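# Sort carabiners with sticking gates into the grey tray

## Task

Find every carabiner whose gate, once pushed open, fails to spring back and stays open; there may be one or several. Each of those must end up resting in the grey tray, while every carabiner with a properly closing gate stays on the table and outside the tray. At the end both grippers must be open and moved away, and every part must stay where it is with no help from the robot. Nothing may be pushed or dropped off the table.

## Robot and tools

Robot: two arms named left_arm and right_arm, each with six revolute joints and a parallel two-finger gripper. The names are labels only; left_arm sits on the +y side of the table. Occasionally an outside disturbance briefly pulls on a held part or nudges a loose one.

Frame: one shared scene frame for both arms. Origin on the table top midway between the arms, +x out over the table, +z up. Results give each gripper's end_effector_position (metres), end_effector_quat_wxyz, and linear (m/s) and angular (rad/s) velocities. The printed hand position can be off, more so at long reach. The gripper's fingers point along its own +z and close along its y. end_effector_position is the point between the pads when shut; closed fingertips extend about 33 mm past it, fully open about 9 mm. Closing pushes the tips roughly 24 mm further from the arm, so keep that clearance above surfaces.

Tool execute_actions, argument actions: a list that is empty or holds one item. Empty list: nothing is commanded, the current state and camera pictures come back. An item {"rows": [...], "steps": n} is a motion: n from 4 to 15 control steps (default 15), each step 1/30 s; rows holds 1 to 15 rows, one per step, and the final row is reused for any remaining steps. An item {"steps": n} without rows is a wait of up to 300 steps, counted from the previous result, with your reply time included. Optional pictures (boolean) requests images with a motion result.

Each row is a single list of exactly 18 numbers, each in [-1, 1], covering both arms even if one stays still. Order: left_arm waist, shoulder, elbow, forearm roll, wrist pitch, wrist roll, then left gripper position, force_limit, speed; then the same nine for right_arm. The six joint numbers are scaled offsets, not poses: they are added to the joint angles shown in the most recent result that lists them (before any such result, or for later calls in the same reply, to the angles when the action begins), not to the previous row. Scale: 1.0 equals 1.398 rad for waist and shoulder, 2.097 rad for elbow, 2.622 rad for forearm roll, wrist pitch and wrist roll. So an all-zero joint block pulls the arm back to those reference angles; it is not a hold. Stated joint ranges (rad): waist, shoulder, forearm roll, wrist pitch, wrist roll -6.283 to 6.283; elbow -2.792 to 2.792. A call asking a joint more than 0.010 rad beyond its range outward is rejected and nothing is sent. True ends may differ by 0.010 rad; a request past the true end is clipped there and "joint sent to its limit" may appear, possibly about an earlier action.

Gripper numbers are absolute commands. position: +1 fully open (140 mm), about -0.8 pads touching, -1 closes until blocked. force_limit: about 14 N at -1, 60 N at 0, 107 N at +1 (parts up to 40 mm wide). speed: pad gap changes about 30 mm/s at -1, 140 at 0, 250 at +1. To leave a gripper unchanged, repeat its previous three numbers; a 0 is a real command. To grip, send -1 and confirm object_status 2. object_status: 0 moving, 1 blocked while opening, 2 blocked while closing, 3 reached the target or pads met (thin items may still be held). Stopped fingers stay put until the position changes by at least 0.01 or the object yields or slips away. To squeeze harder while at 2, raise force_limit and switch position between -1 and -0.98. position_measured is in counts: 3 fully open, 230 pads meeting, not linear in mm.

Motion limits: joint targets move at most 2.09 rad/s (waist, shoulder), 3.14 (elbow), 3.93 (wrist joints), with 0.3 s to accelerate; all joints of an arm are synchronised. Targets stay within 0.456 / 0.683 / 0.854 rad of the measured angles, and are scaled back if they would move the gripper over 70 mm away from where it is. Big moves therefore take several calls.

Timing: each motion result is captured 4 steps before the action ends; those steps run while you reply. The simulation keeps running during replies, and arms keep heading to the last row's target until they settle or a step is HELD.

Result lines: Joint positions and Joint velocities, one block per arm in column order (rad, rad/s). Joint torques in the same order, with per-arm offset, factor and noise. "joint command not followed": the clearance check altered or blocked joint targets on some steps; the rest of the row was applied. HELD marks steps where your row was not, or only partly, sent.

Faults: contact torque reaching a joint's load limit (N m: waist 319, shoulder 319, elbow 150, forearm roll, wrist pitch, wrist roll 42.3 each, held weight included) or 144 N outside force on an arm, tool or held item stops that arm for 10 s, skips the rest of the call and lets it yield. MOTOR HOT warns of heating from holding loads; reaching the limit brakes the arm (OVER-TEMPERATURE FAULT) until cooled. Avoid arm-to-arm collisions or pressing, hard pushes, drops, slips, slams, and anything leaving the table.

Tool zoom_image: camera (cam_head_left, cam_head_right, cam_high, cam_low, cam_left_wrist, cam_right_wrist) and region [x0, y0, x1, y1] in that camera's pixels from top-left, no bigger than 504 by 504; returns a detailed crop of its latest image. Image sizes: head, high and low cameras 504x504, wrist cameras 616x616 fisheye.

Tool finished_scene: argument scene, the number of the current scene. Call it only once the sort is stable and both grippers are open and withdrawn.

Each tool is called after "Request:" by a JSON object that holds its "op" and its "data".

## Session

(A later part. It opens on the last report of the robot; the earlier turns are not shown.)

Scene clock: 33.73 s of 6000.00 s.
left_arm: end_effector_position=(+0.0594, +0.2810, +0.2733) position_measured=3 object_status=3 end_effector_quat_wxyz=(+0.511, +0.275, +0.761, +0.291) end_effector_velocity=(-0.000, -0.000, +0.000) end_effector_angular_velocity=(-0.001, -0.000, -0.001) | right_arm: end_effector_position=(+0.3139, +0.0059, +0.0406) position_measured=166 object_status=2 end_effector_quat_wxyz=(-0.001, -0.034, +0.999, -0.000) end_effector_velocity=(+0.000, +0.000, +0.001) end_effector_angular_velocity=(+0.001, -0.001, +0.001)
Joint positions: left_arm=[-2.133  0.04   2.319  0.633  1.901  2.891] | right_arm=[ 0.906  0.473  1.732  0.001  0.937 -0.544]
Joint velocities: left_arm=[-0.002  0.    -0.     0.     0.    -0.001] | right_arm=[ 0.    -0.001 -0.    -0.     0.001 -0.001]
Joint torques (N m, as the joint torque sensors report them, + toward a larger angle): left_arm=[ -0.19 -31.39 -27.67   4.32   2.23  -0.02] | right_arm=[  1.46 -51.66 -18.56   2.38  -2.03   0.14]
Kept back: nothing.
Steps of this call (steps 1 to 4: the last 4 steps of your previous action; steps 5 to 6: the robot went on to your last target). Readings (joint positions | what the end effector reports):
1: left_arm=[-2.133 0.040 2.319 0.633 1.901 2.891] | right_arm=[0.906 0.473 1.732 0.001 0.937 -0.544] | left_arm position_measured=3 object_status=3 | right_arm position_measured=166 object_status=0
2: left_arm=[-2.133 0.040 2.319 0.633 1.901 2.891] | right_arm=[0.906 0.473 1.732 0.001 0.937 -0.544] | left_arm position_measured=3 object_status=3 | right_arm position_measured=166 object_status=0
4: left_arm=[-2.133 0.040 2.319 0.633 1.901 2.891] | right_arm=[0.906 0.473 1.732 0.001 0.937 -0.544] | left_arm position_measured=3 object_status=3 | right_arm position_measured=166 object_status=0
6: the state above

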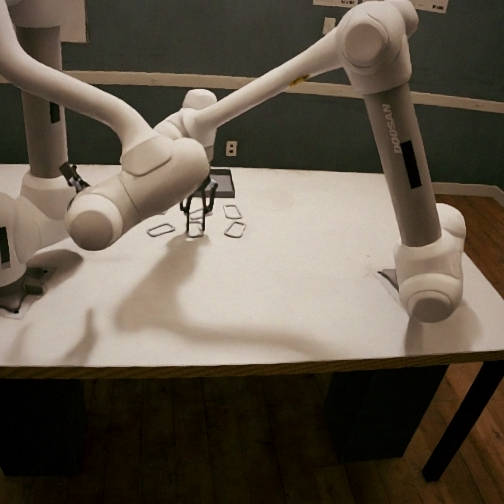

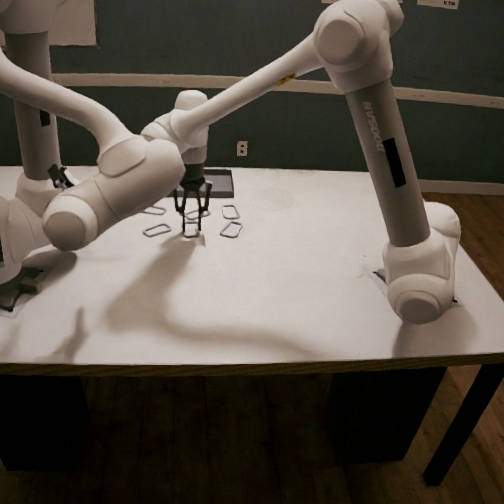

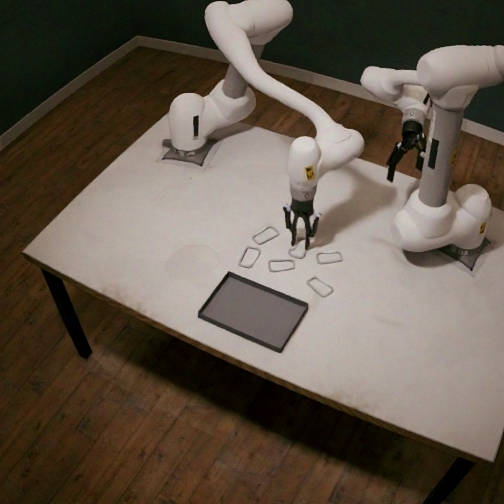

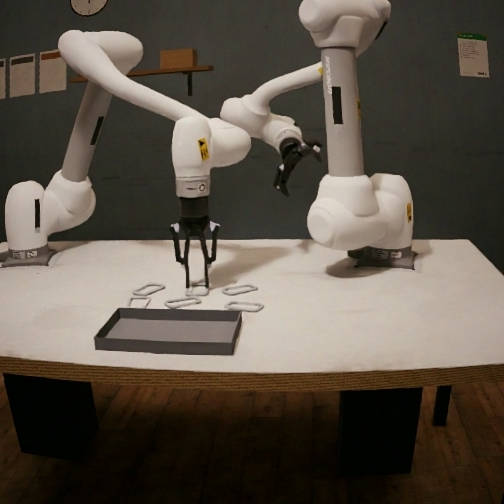

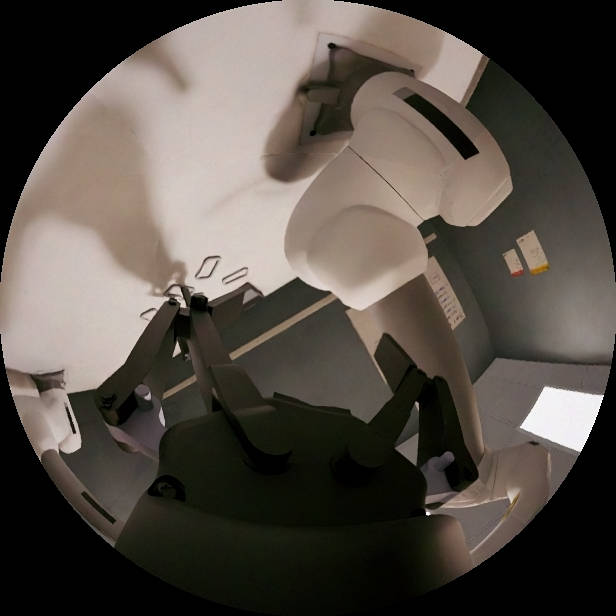

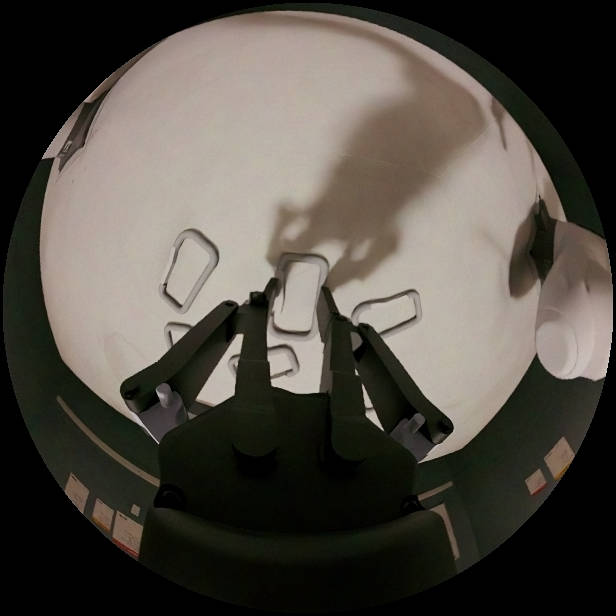

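Request:
{"op": "execute_actions", "data": {"actions": [{"rows":[[0,0,0,0,0,0,1,0,0,0,-0.001,-0.0005,0,0.0009,0,-0.47,-0.5,-0.3]],"steps":15}]}}

Request:
{"op": "execute_actions", "data": {"actions": [{"steps":6}], "pictures": true}}

Request:
{"op": "zoom_image", "data": {"camera": "cam_right_wrist", "region": [220,220,380,350]}}

Scene clock: 34.33 s of 6000.00 s.
left_arm: end_effector_position=(+0.0594, +0.2810, +0.2733) position_measured=3 object_status=3 end_effector_quat_wxyz=(+0.511, +0.275, +0.761, +0.291) end_effector_velocity=(-0.000, -0.000, +0.000) end_effector_angular_velocity=(+0.001, +0.001, -0.003) | right_arm: end_effector_position=(+0.3139, +0.0059, +0.0420) position_measured=188 object_status=3 end_effector_quat_wxyz=(-0.001, -0.034, +0.999, -0.000) end_effector_velocity=(+0.000, -0.000, +0.000) end_effector_angular_velocity=(+0.000, -0.000, -0.001)
Joint positions: left_arm=[-2.133  0.04   2.319  0.633  1.901  2.891] | right_arm=[ 0.906  0.472  1.731  0.001  0.94  -0.544]
Joint velocities: left_arm=[-0.001 -0.002 -0.     0.001  0.     0.002] | right_arm=[-0.    -0.    -0.    -0.     0.     0.001]
Joint torques (N m, as the joint torque sensors report them, + toward a larger angle): left_arm=[  0.31 -30.66 -27.43   4.43   2.26  -0.04] | right_arm=[  3.31 -82.09 -32.22   3.73  -0.27  -0.33]
Steps of this call (steps 1 to 7: the robot went on to your last target; steps 8 to 18: the first 11 steps of this action). Readings (joint positions | what the end effector reports):
8: left_arm=[-2.133 0.040 2.319 0.633 1.901 2.891] | right_arm=[0.906 0.473 1.732 0.001 0.937 -0.544] | left_arm position_measured=3 object_status=3 | right_arm position_measured=166 object_status=0
9: left_arm=[-2.133 0.040 2.319 0.633 1.901 2.891] | right_arm=[0.906 0.473 1.731 0.001 0.938 -0.544] | left_arm position_measured=3 object_status=3 | right_arm position_measured=166 object_status=0
11: left_arm=[-2.133 0.040 2.319 0.633 1.901 2.891] | right_arm=[0.906 0.473 1.731 0.001 0.939 -0.544] | left_arm position_measured=3 object_status=3 | right_arm position_measured=187 object_status=0
15: left_arm=[-2.133 0.040 2.319 0.633 1.901 2.891] | right_arm=[0.906 0.472 1.731 0.001 0.940 -0.544] | left_arm position_measured=3 object_status=3 | right_arm position_measured=188 object_status=0
18: the state above

Scene clock: 34.53 s of 6000.00 s.
left_arm: end_effector_position=(+0.0594, +0.2810, +0.2733) position_measured=3 object_status=3 end_effector_quat_wxyz=(+0.511, +0.275, +0.761, +0.291) end_effector_velocity=(+0.000, +0.000, +0.000) end_effector_angular_velocity=(-0.001, +0.001, +0.001) | right_arm: end_effector_position=(+0.3140, +0.0060, +0.0421) position_measured=188 object_status=3 end_effector_quat_wxyz=(-0.001, -0.034, +0.999, -0.000) end_effector_velocity=(-0.000, +0.000, +0.001) end_effector_angular_velocity=(+0.001, -0.000, +0.000)
Joint positions: left_arm=[-2.133  0.04   2.319  0.633  1.901  2.891] | right_arm=[ 0.906  0.472  1.731  0.001  0.94  -0.544]
Joint velocities: left_arm=[ 0.001 -0.002  0.    -0.     0.     0.   ] | right_arm=[ 0.    -0.001  0.     0.001  0.    -0.   ]
Joint torques (N m, as the joint torque sensors report them, + toward a larger angle): left_arm=[ -0.37 -31.5  -27.86   4.35   2.14   0.06] | right_arm=[  4.62 -81.68 -31.99   3.68  -0.23  -0.23]
Kept back: nothing.
Steps of this call (steps 1 to 4: the last 4 steps of your previous action; steps 5 to 6: the robot went on to your last target). Readings (joint positions | what the end effector reports):
1: left_arm=[-2.133 0.040 2.319 0.633 1.901 2.891] | right_arm=[0.906 0.472 1.731 0.001 0.940 -0.544] | left_arm position_measured=3 object_status=3 | right_arm position_measured=188 object_status=3
2: left_arm=[-2.133 0.040 2.319 0.633 1.901 2.891] | right_arm=[0.906 0.472 1.731 0.001 0.940 -0.544] | left_arm position_measured=3 object_status=3 | right_arm position_measured=188 object_status=3
4: left_arm=[-2.133 0.040 2.319 0.633 1.901 2.891] | right_arm=[0.906 0.472 1.731 0.001 0.940 -0.544] | left_arm position_measured=3 object_status=3 | right_arm position_measured=188 object_status=3
6: the state above

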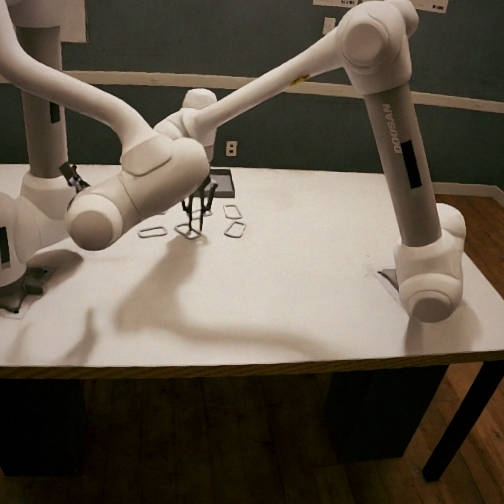

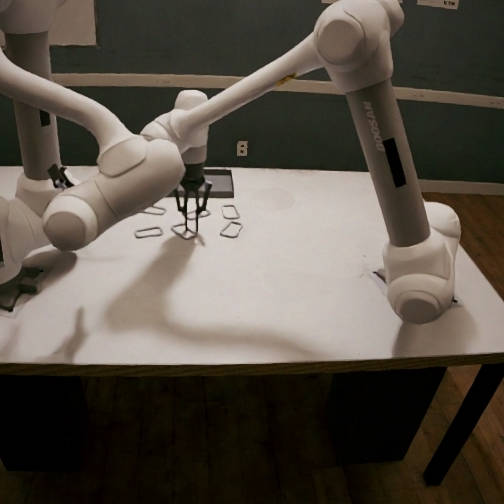

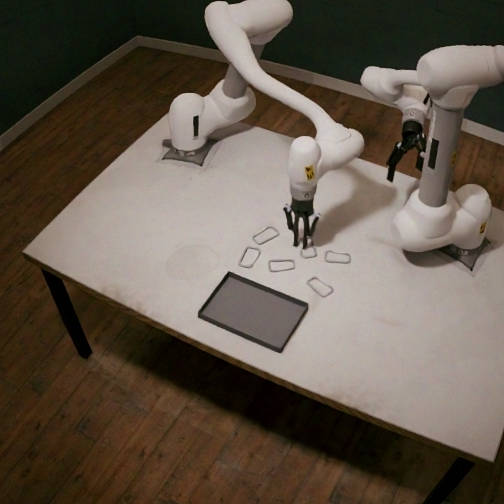

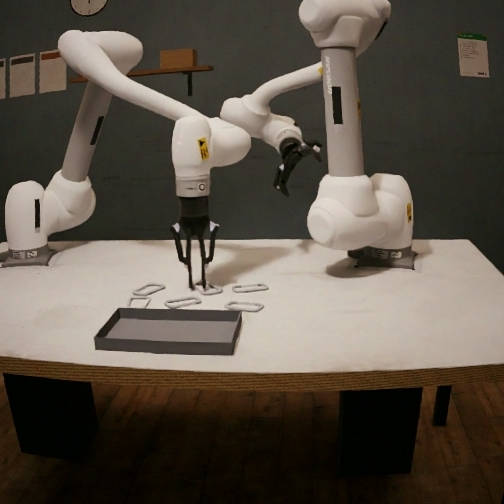

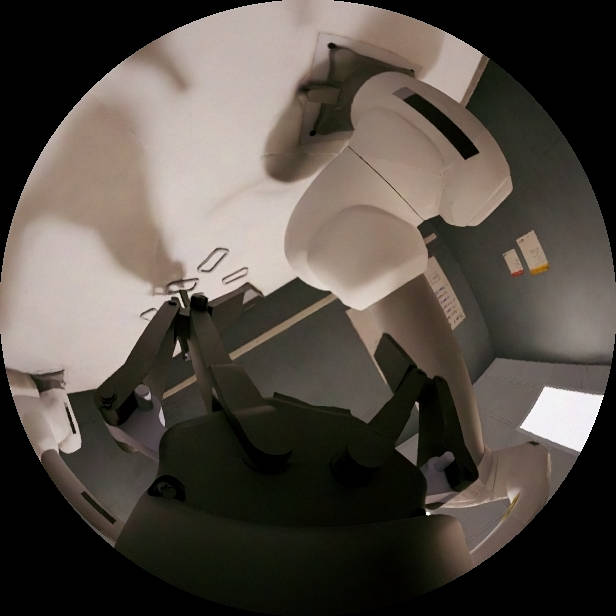

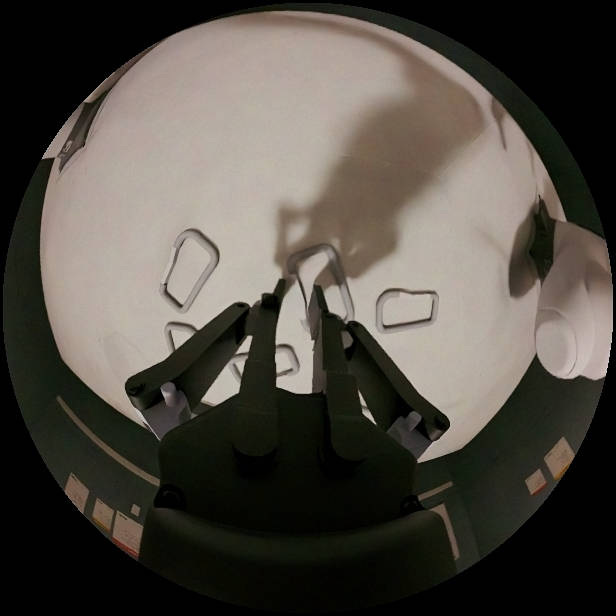

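Region (220, 220, 380, 350) of cam_right_wrist's 616x616 image, scaled by 3.150, with more detail than that image has; it fills the top 410 rows of this view, and the rest is white.

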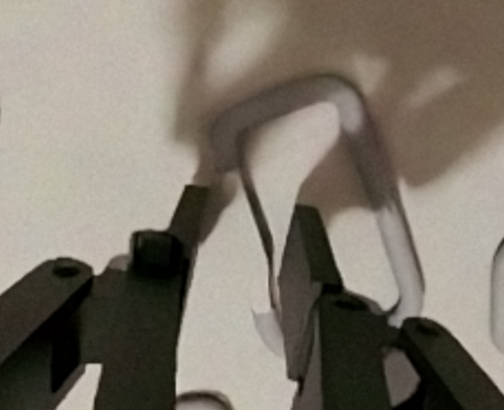

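Request:
{"op": "execute_actions", "data": {"actions": [{"rows":[[0,0,0,0,0,0,1,0,0,0,-0.02,-0.009,0,0.018,0,-0.47,-0.5,-0.3],[0,0,0,0,0,0,1,0,0,0,-0.02,-0.009,0,0.018,0,-0.47,-0.5,-0.3],[0,0,0,0,0,0,1,0,0,0,-0.02,-0.009,0,0.018,0,0.1,-0.5,0.5]],"steps":15}]}}

Request:
{"op": "execute_actions", "data": {"actions": [{"steps":5}], "pictures": true}}

Request:
{"op": "zoom_image", "data": {"camera": "cam_right_wrist", "region": [130,180,470,420]}}

Scene clock: 35.23 s of 6000.00 s.
left_arm: end_effector_position=(+0.0594, +0.2810, +0.2733) position_measured=3 object_status=3 end_effector_quat_wxyz=(+0.511, +0.275, +0.761, +0.291) end_effector_velocity=(-0.000, -0.000, -0.000) end_effector_angular_velocity=(+0.002, -0.001, -0.001) | right_arm: end_effector_position=(+0.3136, +0.0053, +0.0709) position_measured=117 object_status=0 end_effector_quat_wxyz=(-0.001, -0.034, +0.999, -0.000) end_effector_velocity=(+0.000, -0.000, +0.005) end_effector_angular_velocity=(+0.001, -0.001, -0.000)
Joint positions: left_arm=[-2.133  0.04   2.319  0.633  1.901  2.891] | right_arm=[ 0.906  0.444  1.712  0.001  0.986 -0.544]
Joint velocities: left_arm=[-0.     0.001 -0.     0.     0.     0.001] | right_arm=[-0.    -0.004 -0.003 -0.     0.007  0.   ]
Joint torques (N m, as the joint torque sensors report them, + toward a larger angle): left_arm=[ -0.51 -30.99 -27.78   4.32   2.2    0.05] | right_arm=[  2.33 -79.27 -33.56   3.54  -0.22  -0.38]
Steps of this call (steps 1 to 10: the robot went on to your last target; steps 11 to 21: the first 11 steps of this action). Readings (joint positions | what the end effector reports):
11: left_arm=[-2.133 0.040 2.319 0.633 1.901 2.891] | right_arm=[0.906 0.472 1.730 0.001 0.940 -0.544] | left_arm position_measured=3 object_status=3 | right_arm position_measured=188 object_status=3
12: left_arm=[-2.133 0.040 2.319 0.633 1.901 2.891] | right_arm=[0.906 0.469 1.729 0.001 0.946 -0.544] | left_arm position_measured=3 object_status=3 | right_arm position_measured=188 object_status=3
14: left_arm=[-2.133 0.040 2.319 0.633 1.901 2.891] | right_arm=[0.906 0.454 1.718 0.001 0.970 -0.544] | left_arm position_measured=3 object_status=3 | right_arm position_measured=184 object_status=0
18: left_arm=[-2.133 0.040 2.319 0.633 1.901 2.891] | right_arm=[0.906 0.445 1.713 0.001 0.985 -0.544] | left_arm position_measured=3 object_status=3 | right_arm position_measured=142 object_status=0
21: the state above

Scene clock: 35.40 s of 6000.00 s.
left_arm: end_effector_position=(+0.0594, +0.2810, +0.2733) position_measured=3 object_status=3 end_effector_quat_wxyz=(+0.511, +0.275, +0.761, +0.291) end_effector_velocity=(-0.000, -0.000, -0.000) end_effector_angular_velocity=(+0.001, -0.001, -0.001) | right_arm: end_effector_position=(+0.3136, +0.0053, +0.0712) position_measured=117 object_status=3 end_effector_quat_wxyz=(-0.001, -0.034, +0.999, -0.000) end_effector_velocity=(-0.000, +0.000, +0.000) end_effector_angular_velocity=(+0.000, +0.000, +0.000)
Joint positions: left_arm=[-2.133  0.04   2.319  0.633  1.901  2.891] | right_arm=[ 0.906  0.444  1.712  0.001  0.987 -0.544]
Joint velocities: left_arm=[-0.001  0.001 -0.    -0.     0.     0.   ] | right_arm=[ 0.    -0.    -0.001  0.     0.001 -0.   ]
Joint torques (N m, as the joint torque sensors report them, + toward a larger angle): left_arm=[  0.32 -30.67 -27.68   4.25   2.15   0.  ] | right_arm=[  3.19 -80.2  -32.8    3.6   -0.18  -0.06]
Kept back: nothing.
Steps of this call (steps 1 to 4: the last 4 steps of your previous action; step 5: the robot went on to your last target). Readings (joint positions | what the end effector reports):
1: left_arm=[-2.133 0.040 2.319 0.633 1.901 2.891] | right_arm=[0.906 0.444 1.712 0.001 0.987 -0.544] | left_arm position_measured=3 object_status=3 | right_arm position_measured=117 object_status=0
2: left_arm=[-2.133 0.040 2.319 0.633 1.901 2.891] | right_arm=[0.906 0.444 1.712 0.001 0.987 -0.544] | left_arm position_measured=3 object_status=3 | right_arm position_measured=117 object_status=0
4: left_arm=[-2.133 0.040 2.319 0.633 1.901 2.891] | right_arm=[0.906 0.444 1.712 0.001 0.987 -0.544] | left_arm position_measured=3 object_status=3 | right_arm position_measured=117 object_status=0
5: the state above

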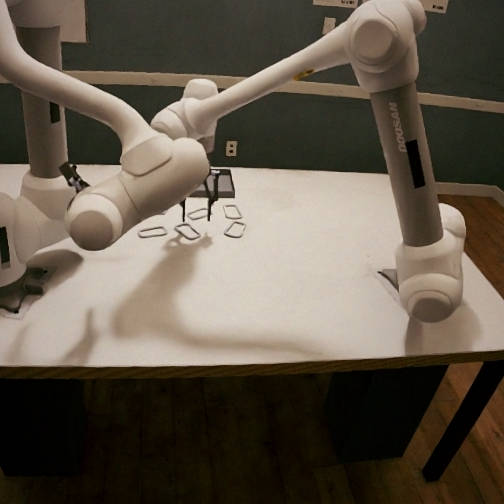

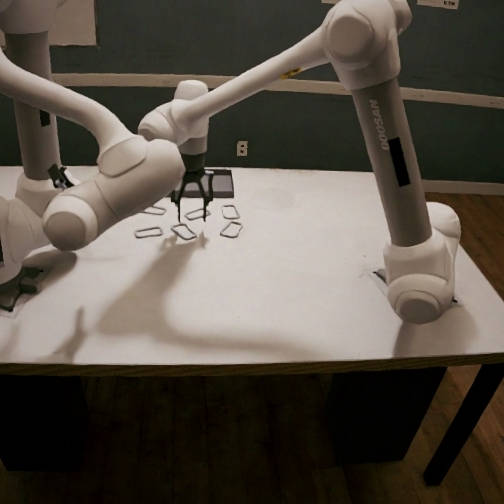

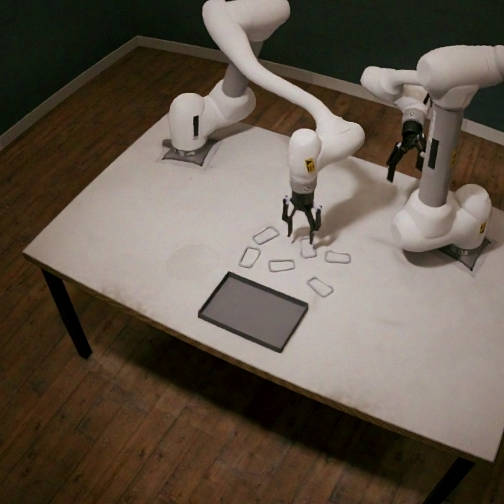

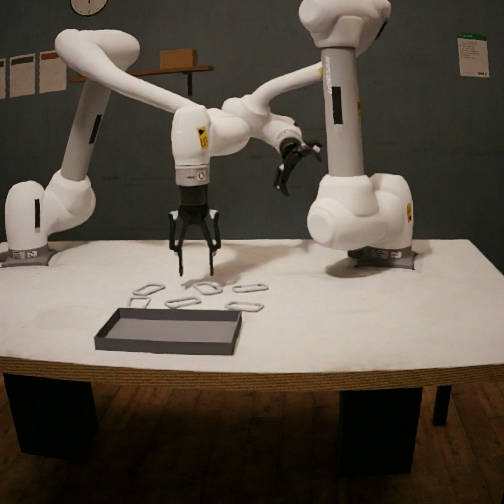

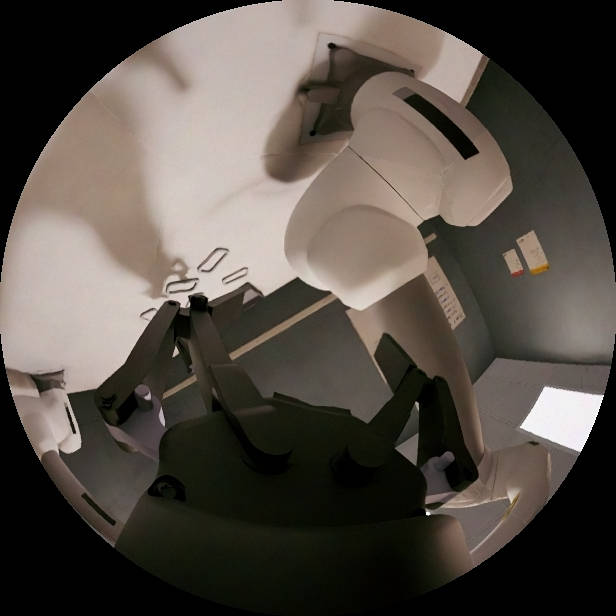

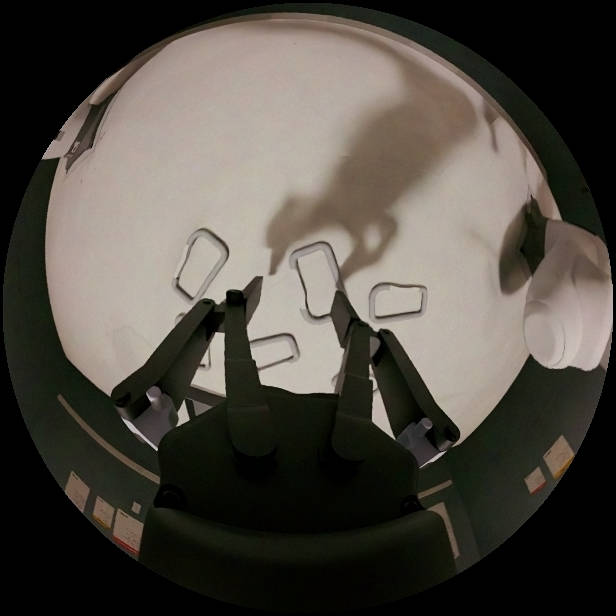

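Region (130, 180, 470, 420) of cam_right_wrist's 616x616 image, scaled by 1.482, with more detail than that image has; it fills the top 356 rows of this view, and the rest is white.

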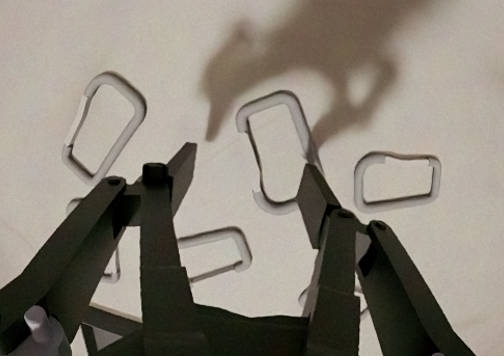

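Request:
{"op": "execute_actions", "data": {"actions": [{"rows":[[0,0,0,0,0,0,1,0,0,0.0722,0.1237,-0.1289,0,0.0366,0.549,0.1,-0.5,0]],"steps":15}]}}

Request:
{"op": "execute_actions", "data": {"actions": [{"steps":14}], "pictures": true}}

Request:
{"op": "zoom_image", "data": {"camera": "cam_right_wrist", "region": [200,200,400,362]}}

Scene clock: 36.80 s of 6000.00 s.
left_arm: end_effector_position=(+0.0594, +0.2810, +0.2733) position_measured=3 object_status=3 end_effector_quat_wxyz=(+0.511, +0.275, +0.761, +0.291) end_effector_velocity=(+0.000, -0.000, +0.000) end_effector_angular_velocity=(-0.002, -0.000, +0.001) | right_arm: end_effector_position=(+0.3032, +0.0879, +0.0686) position_measured=117 object_status=3 end_effector_quat_wxyz=(-0.000, +0.232, +0.973, +0.000) end_effector_velocity=(-0.055, +0.271, -0.019) end_effector_angular_velocity=(-0.002, +0.001, -2.636)
Joint positions: left_arm=[-2.133  0.04   2.319  0.633  1.901  2.891] | right_arm=[0.965 0.545 1.554 0.001 1.043 0.05 ]
Joint velocities: left_arm=[ 0.001 -0.    -0.     0.001 -0.    -0.001] | right_arm=[ 0.198  0.339 -0.525  0.     0.186  2.835]
Joint torques (N m, as the joint torque sensors report them, + toward a larger angle): left_arm=[ -0.91 -31.39 -27.72   4.34   2.18   0.01] | right_arm=[  2.04 -93.59 -34.73   3.78   0.02  -0.41]
Steps of this call (steps 1 to 15: the robot went on to your last target; steps 16 to 31: nothing new was sent; steps 32 to 42: the first 11 steps of this action). Readings (joint positions | what the end effector reports):
32: left_arm=[-2.133 0.040 2.319 0.633 1.901 2.891] | right_arm=[0.906 0.444 1.712 0.001 0.987 -0.544] | left_arm position_measured=3 object_status=3 | right_arm position_measured=117 object_status=3
33: left_arm=[-2.133 0.040 2.319 0.633 1.901 2.891] | right_arm=[0.907 0.445 1.709 0.001 0.988 -0.537] | left_arm position_measured=3 object_status=3 | right_arm position_measured=117 object_status=3
35: left_arm=[-2.133 0.040 2.319 0.633 1.901 2.891] | right_arm=[0.913 0.456 1.692 0.001 0.994 -0.481] | left_arm position_measured=3 object_status=3 | right_arm position_measured=117 object_status=3
39: left_arm=[-2.133 0.040 2.319 0.633 1.901 2.891] | right_arm=[0.944 0.508 1.611 0.001 1.022 -0.211] | left_arm position_measured=3 object_status=3 | right_arm position_measured=117 object_status=3
42: the state above

Scene clock: 37.27 s of 6000.00 s.
left_arm: end_effector_position=(+0.0594, +0.2810, +0.2733) position_measured=3 object_status=3 end_effector_quat_wxyz=(+0.511, +0.275, +0.761, +0.291) end_effector_velocity=(-0.000, -0.000, -0.000) end_effector_angular_velocity=(-0.001, -0.000, -0.000) | right_arm: end_effector_position=(+0.2891, +0.1448, +0.0638) position_measured=117 object_status=3 end_effector_quat_wxyz=(-0.000, +0.593, +0.805, +0.000) end_effector_velocity=(+0.001, +0.001, +0.001) end_effector_angular_velocity=(+0.002, -0.001, -0.015)
Joint positions: left_arm=[-2.133  0.04   2.319  0.633  1.901  2.891] | right_arm=[1.007 0.617 1.441 0.001 1.083 0.894]
Joint velocities: left_arm=[-0.001  0.     0.    -0.    -0.    -0.001] | right_arm=[-0.001 -0.001 -0.001 -0.     0.     0.015]
Joint torques (N m, as the joint torque sensors report them, + toward a larger angle): left_arm=[ -0.19 -31.19 -27.92   4.28   2.31   0.03] | right_arm=[  2.79 -98.33 -35.48   3.96  -0.03  -0.05]
Kept back: nothing.
Steps of this call (steps 1 to 4: the last 4 steps of your previous action; steps 5 to 14: the robot went on to your last target). Readings (joint positions | what the end effector reports):
1: left_arm=[-2.133 0.040 2.319 0.633 1.901 2.891] | right_arm=[0.972 0.556 1.537 0.001 1.049 0.151] | left_arm position_measured=3 object_status=3 | right_arm position_measured=117 object_status=3
2: left_arm=[-2.133 0.040 2.319 0.633 1.901 2.891] | right_arm=[0.978 0.566 1.520 0.001 1.055 0.257] | left_arm position_measured=3 object_status=3 | right_arm position_measured=117 object_status=3
4: left_arm=[-2.133 0.040 2.319 0.633 1.901 2.891] | right_arm=[0.988 0.584 1.492 0.001 1.065 0.467] | left_arm position_measured=3 object_status=3 | right_arm position_measured=117 object_status=3
8: left_arm=[-2.133 0.040 2.319 0.633 1.901 2.891] | right_arm=[1.002 0.609 1.455 0.001 1.078 0.779] | left_arm position_measured=3 object_status=3 | right_arm position_measured=117 object_status=3
14: the state above

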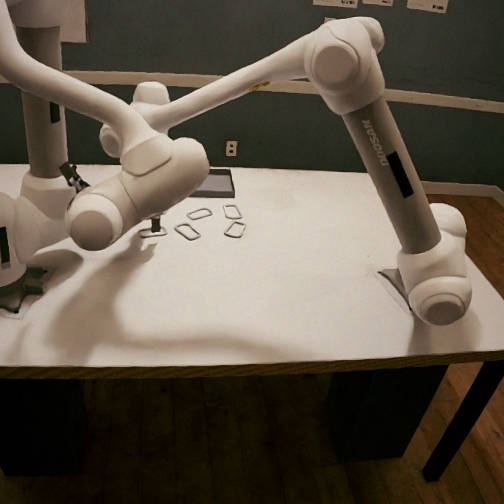

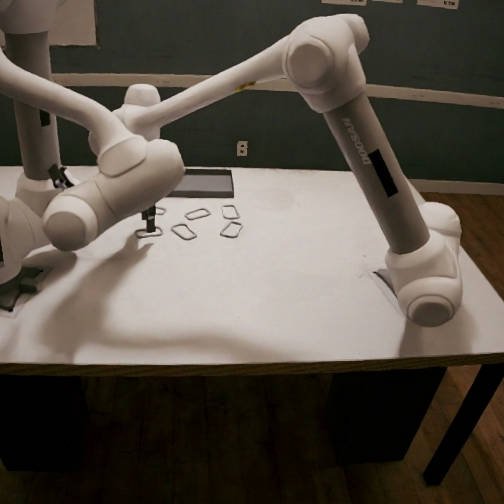

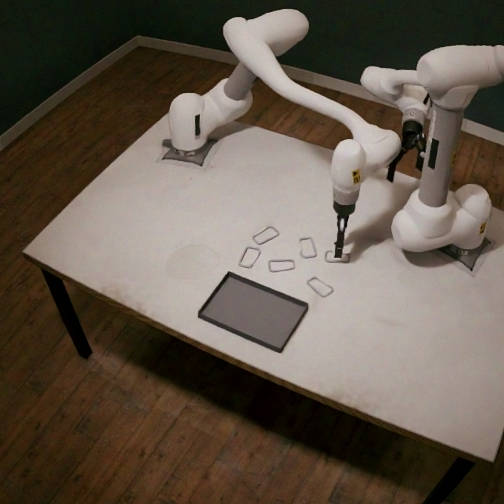

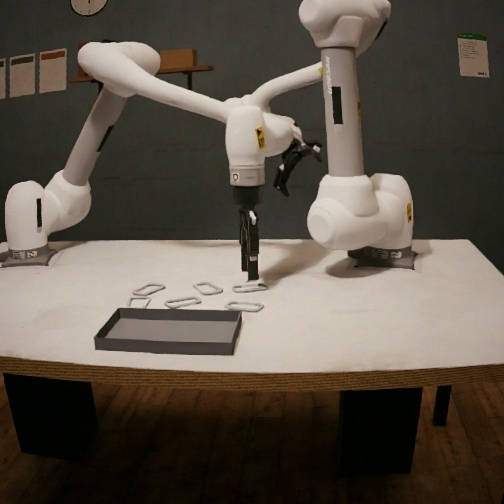

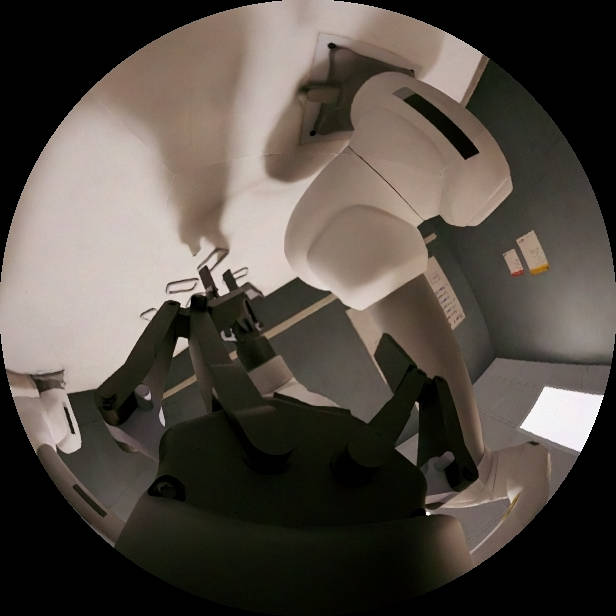

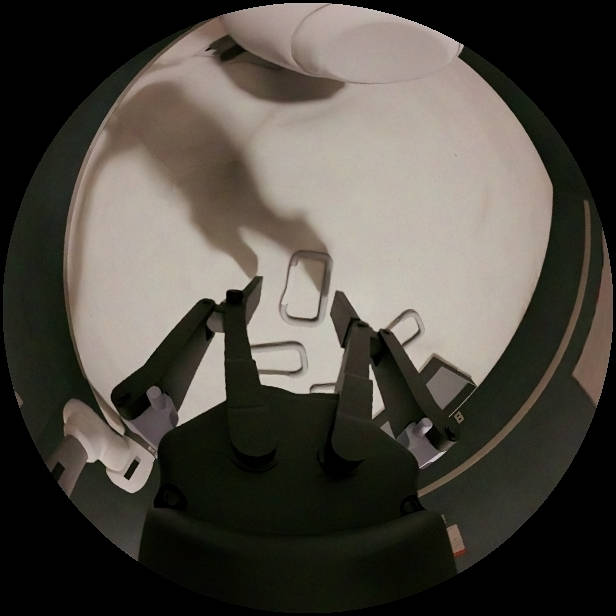

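Region (200, 200, 400, 362) of cam_right_wrist's 616x616 image, scaled by 2.520, with more detail than that image has; it fills the top 408 rows of this view, and the rest is white.

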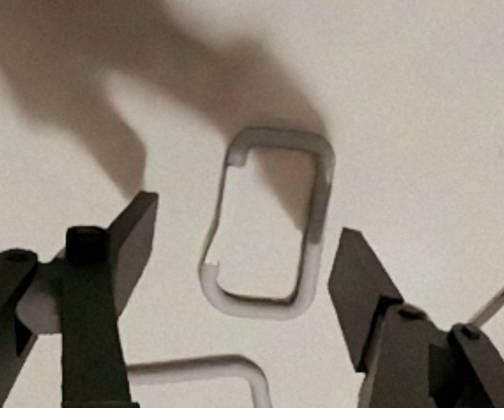

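Request:
{"op": "execute_actions", "data": {"actions": [{"rows":[[0,0,0,0,0,0,1,0,0,-0.0059,0.0153,-0.0011,0,-0.0072,-0.0031,0.1,-0.5,0]],"steps":15}]}}

Request:
{"op": "execute_actions", "data": {"actions": [{"steps":5}], "pictures": true}}

Request:
{"op": "zoom_image", "data": {"camera": "cam_right_wrist", "region": [220,220,380,350]}}

Scene clock: 37.90 s of 6000.00 s.
left_arm: end_effector_position=(+0.0594, +0.2810, +0.2733) position_measured=3 object_status=3 end_effector_quat_wxyz=(+0.511, +0.275, +0.761, +0.291) end_effector_velocity=(-0.000, +0.000, +0.000) end_effector_angular_velocity=(-0.001, +0.001, -0.001) | right_arm: end_effector_position=(+0.2976, +0.1477, +0.0468) position_measured=117 object_status=3 end_effector_quat_wxyz=(-0.000, +0.593, +0.805, -0.000) end_effector_velocity=(+0.002, +0.000, -0.002) end_effector_angular_velocity=(+0.001, -0.000, -0.000)
Joint positions: left_arm=[-2.133  0.04   2.319  0.633  1.901  2.891] | right_arm=[0.999 0.638 1.439 0.001 1.064 0.886]
Joint velocities: left_arm=[-0.001 -0.001  0.    -0.    -0.    -0.001] | right_arm=[-0.002  0.002 -0.     0.    -0.003 -0.002]
Joint torques (N m, as the joint torque sensors report them, + toward a larger angle): left_arm=[ -0.1  -30.79 -27.73   4.37   2.26   0.01] | right_arm=[   2.93 -100.15  -34.66    3.89    0.13   -0.31]
Steps of this call (steps 1 to 8: the robot went on to your last target; steps 9 to 19: the first 11 steps of this action). Readings (joint positions | what the end effector reports):
9: left_arm=[-2.133 0.040 2.319 0.633 1.901 2.891] | right_arm=[1.007 0.617 1.441 0.001 1.083 0.895] | left_arm position_measured=3 object_status=3 | right_arm position_measured=117 object_status=3
10: left_arm=[-2.133 0.040 2.319 0.633 1.901 2.891] | right_arm=[1.007 0.620 1.441 0.001 1.081 0.894] | left_arm position_measured=3 object_status=3 | right_arm position_measured=117 object_status=3
12: left_arm=[-2.133 0.040 2.319 0.633 1.901 2.891] | right_arm=[1.002 0.632 1.440 0.001 1.070 0.889] | left_arm position_measured=3 object_status=3 | right_arm position_measured=117 object_status=3
16: left_arm=[-2.133 0.040 2.319 0.633 1.901 2.891] | right_arm=[1.000 0.637 1.439 0.001 1.065 0.886] | left_arm position_measured=3 object_status=3 | right_arm position_measured=117 object_status=3
19: the state above

Scene clock: 38.07 s of 6000.00 s.
left_arm: end_effector_position=(+0.0594, +0.2810, +0.2733) position_measured=3 object_status=3 end_effector_quat_wxyz=(+0.511, +0.275, +0.761, +0.291) end_effector_velocity=(-0.001, -0.000, -0.000) end_effector_angular_velocity=(+0.000, -0.001, -0.002) | right_arm: end_effector_position=(+0.2977, +0.1477, +0.0466) position_measured=117 object_status=3 end_effector_quat_wxyz=(-0.000, +0.593, +0.805, -0.000) end_effector_velocity=(+0.001, +0.000, +0.001) end_effector_angular_velocity=(+0.001, -0.001, -0.000)
Joint positions: left_arm=[-2.133  0.04   2.319  0.633  1.901  2.891] | right_arm=[0.999 0.638 1.439 0.001 1.064 0.886]
Joint velocities: left_arm=[-0.002  0.001 -0.    -0.    -0.    -0.001] | right_arm=[-0.001 -0.001 -0.    -0.    -0.    -0.   ]
Joint torques (N m, as the joint torque sensors report them, + toward a larger angle): left_arm=[ -0.44 -31.16 -27.73   4.31   2.25   0.03] | right_arm=[  3.32 -99.26 -34.56   4.11  -0.05  -0.22]
Kept back: nothing.
Steps of this call (steps 1 to 4: the last 4 steps of your previous action; step 5: the robot went on to your last target). Readings (joint positions | what the end effector reports):
1: left_arm=[-2.133 0.040 2.319 0.633 1.901 2.891] | right_arm=[0.999 0.638 1.439 0.001 1.064 0.886] | left_arm position_measured=3 object_status=3 | right_arm position_measured=117 object_status=3
2: left_arm=[-2.133 0.040 2.319 0.633 1.901 2.891] | right_arm=[0.999 0.638 1.439 0.001 1.064 0.886] | left_arm position_measured=3 object_status=3 | right_arm position_measured=117 object_status=3
4: left_arm=[-2.133 0.040 2.319 0.633 1.901 2.891] | right_arm=[0.999 0.638 1.439 0.001 1.064 0.886] | left_arm position_measured=3 object_status=3 | right_arm position_measured=117 object_status=3
5: the state above

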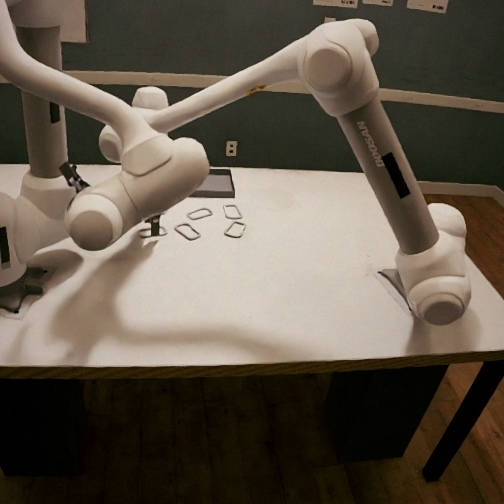

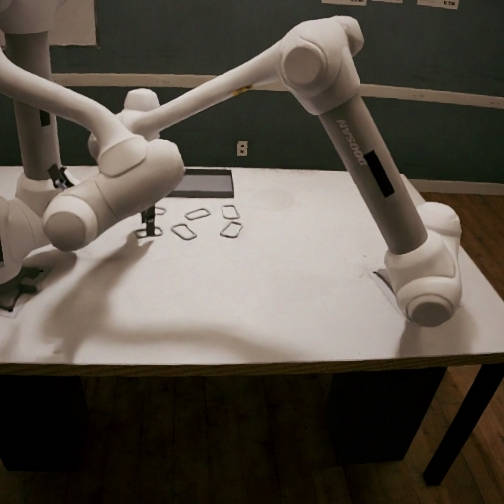

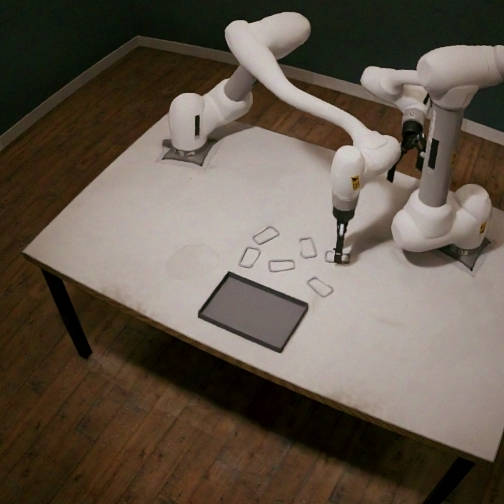

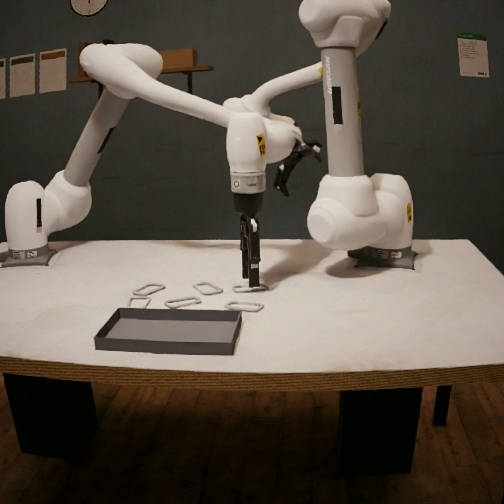

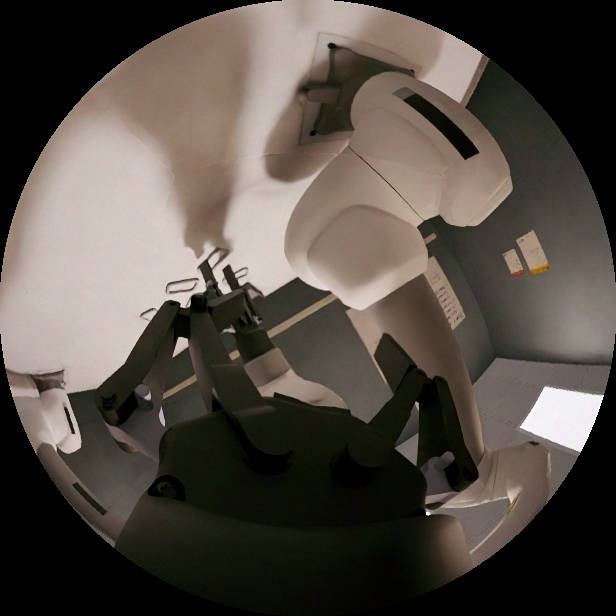

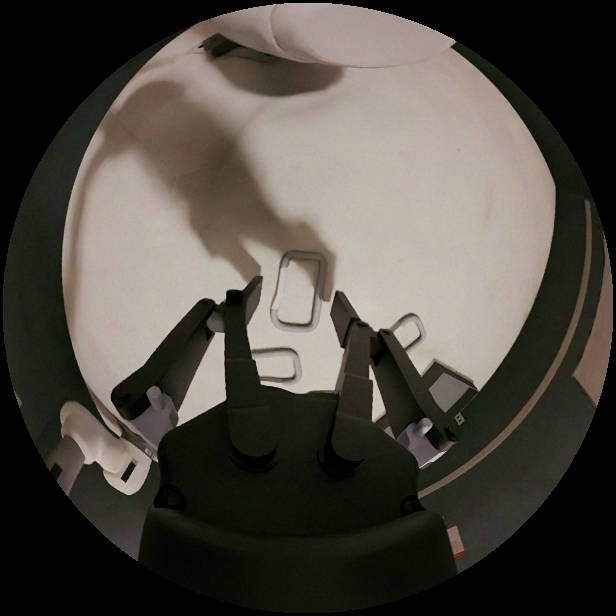

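Region (220, 220, 380, 350) of cam_right_wrist's 616x616 image, scaled by 3.150, with more detail than that image has; it fills the top 410 rows of this view, and the rest is white.

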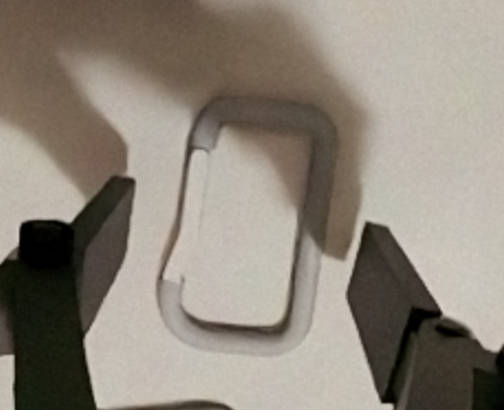

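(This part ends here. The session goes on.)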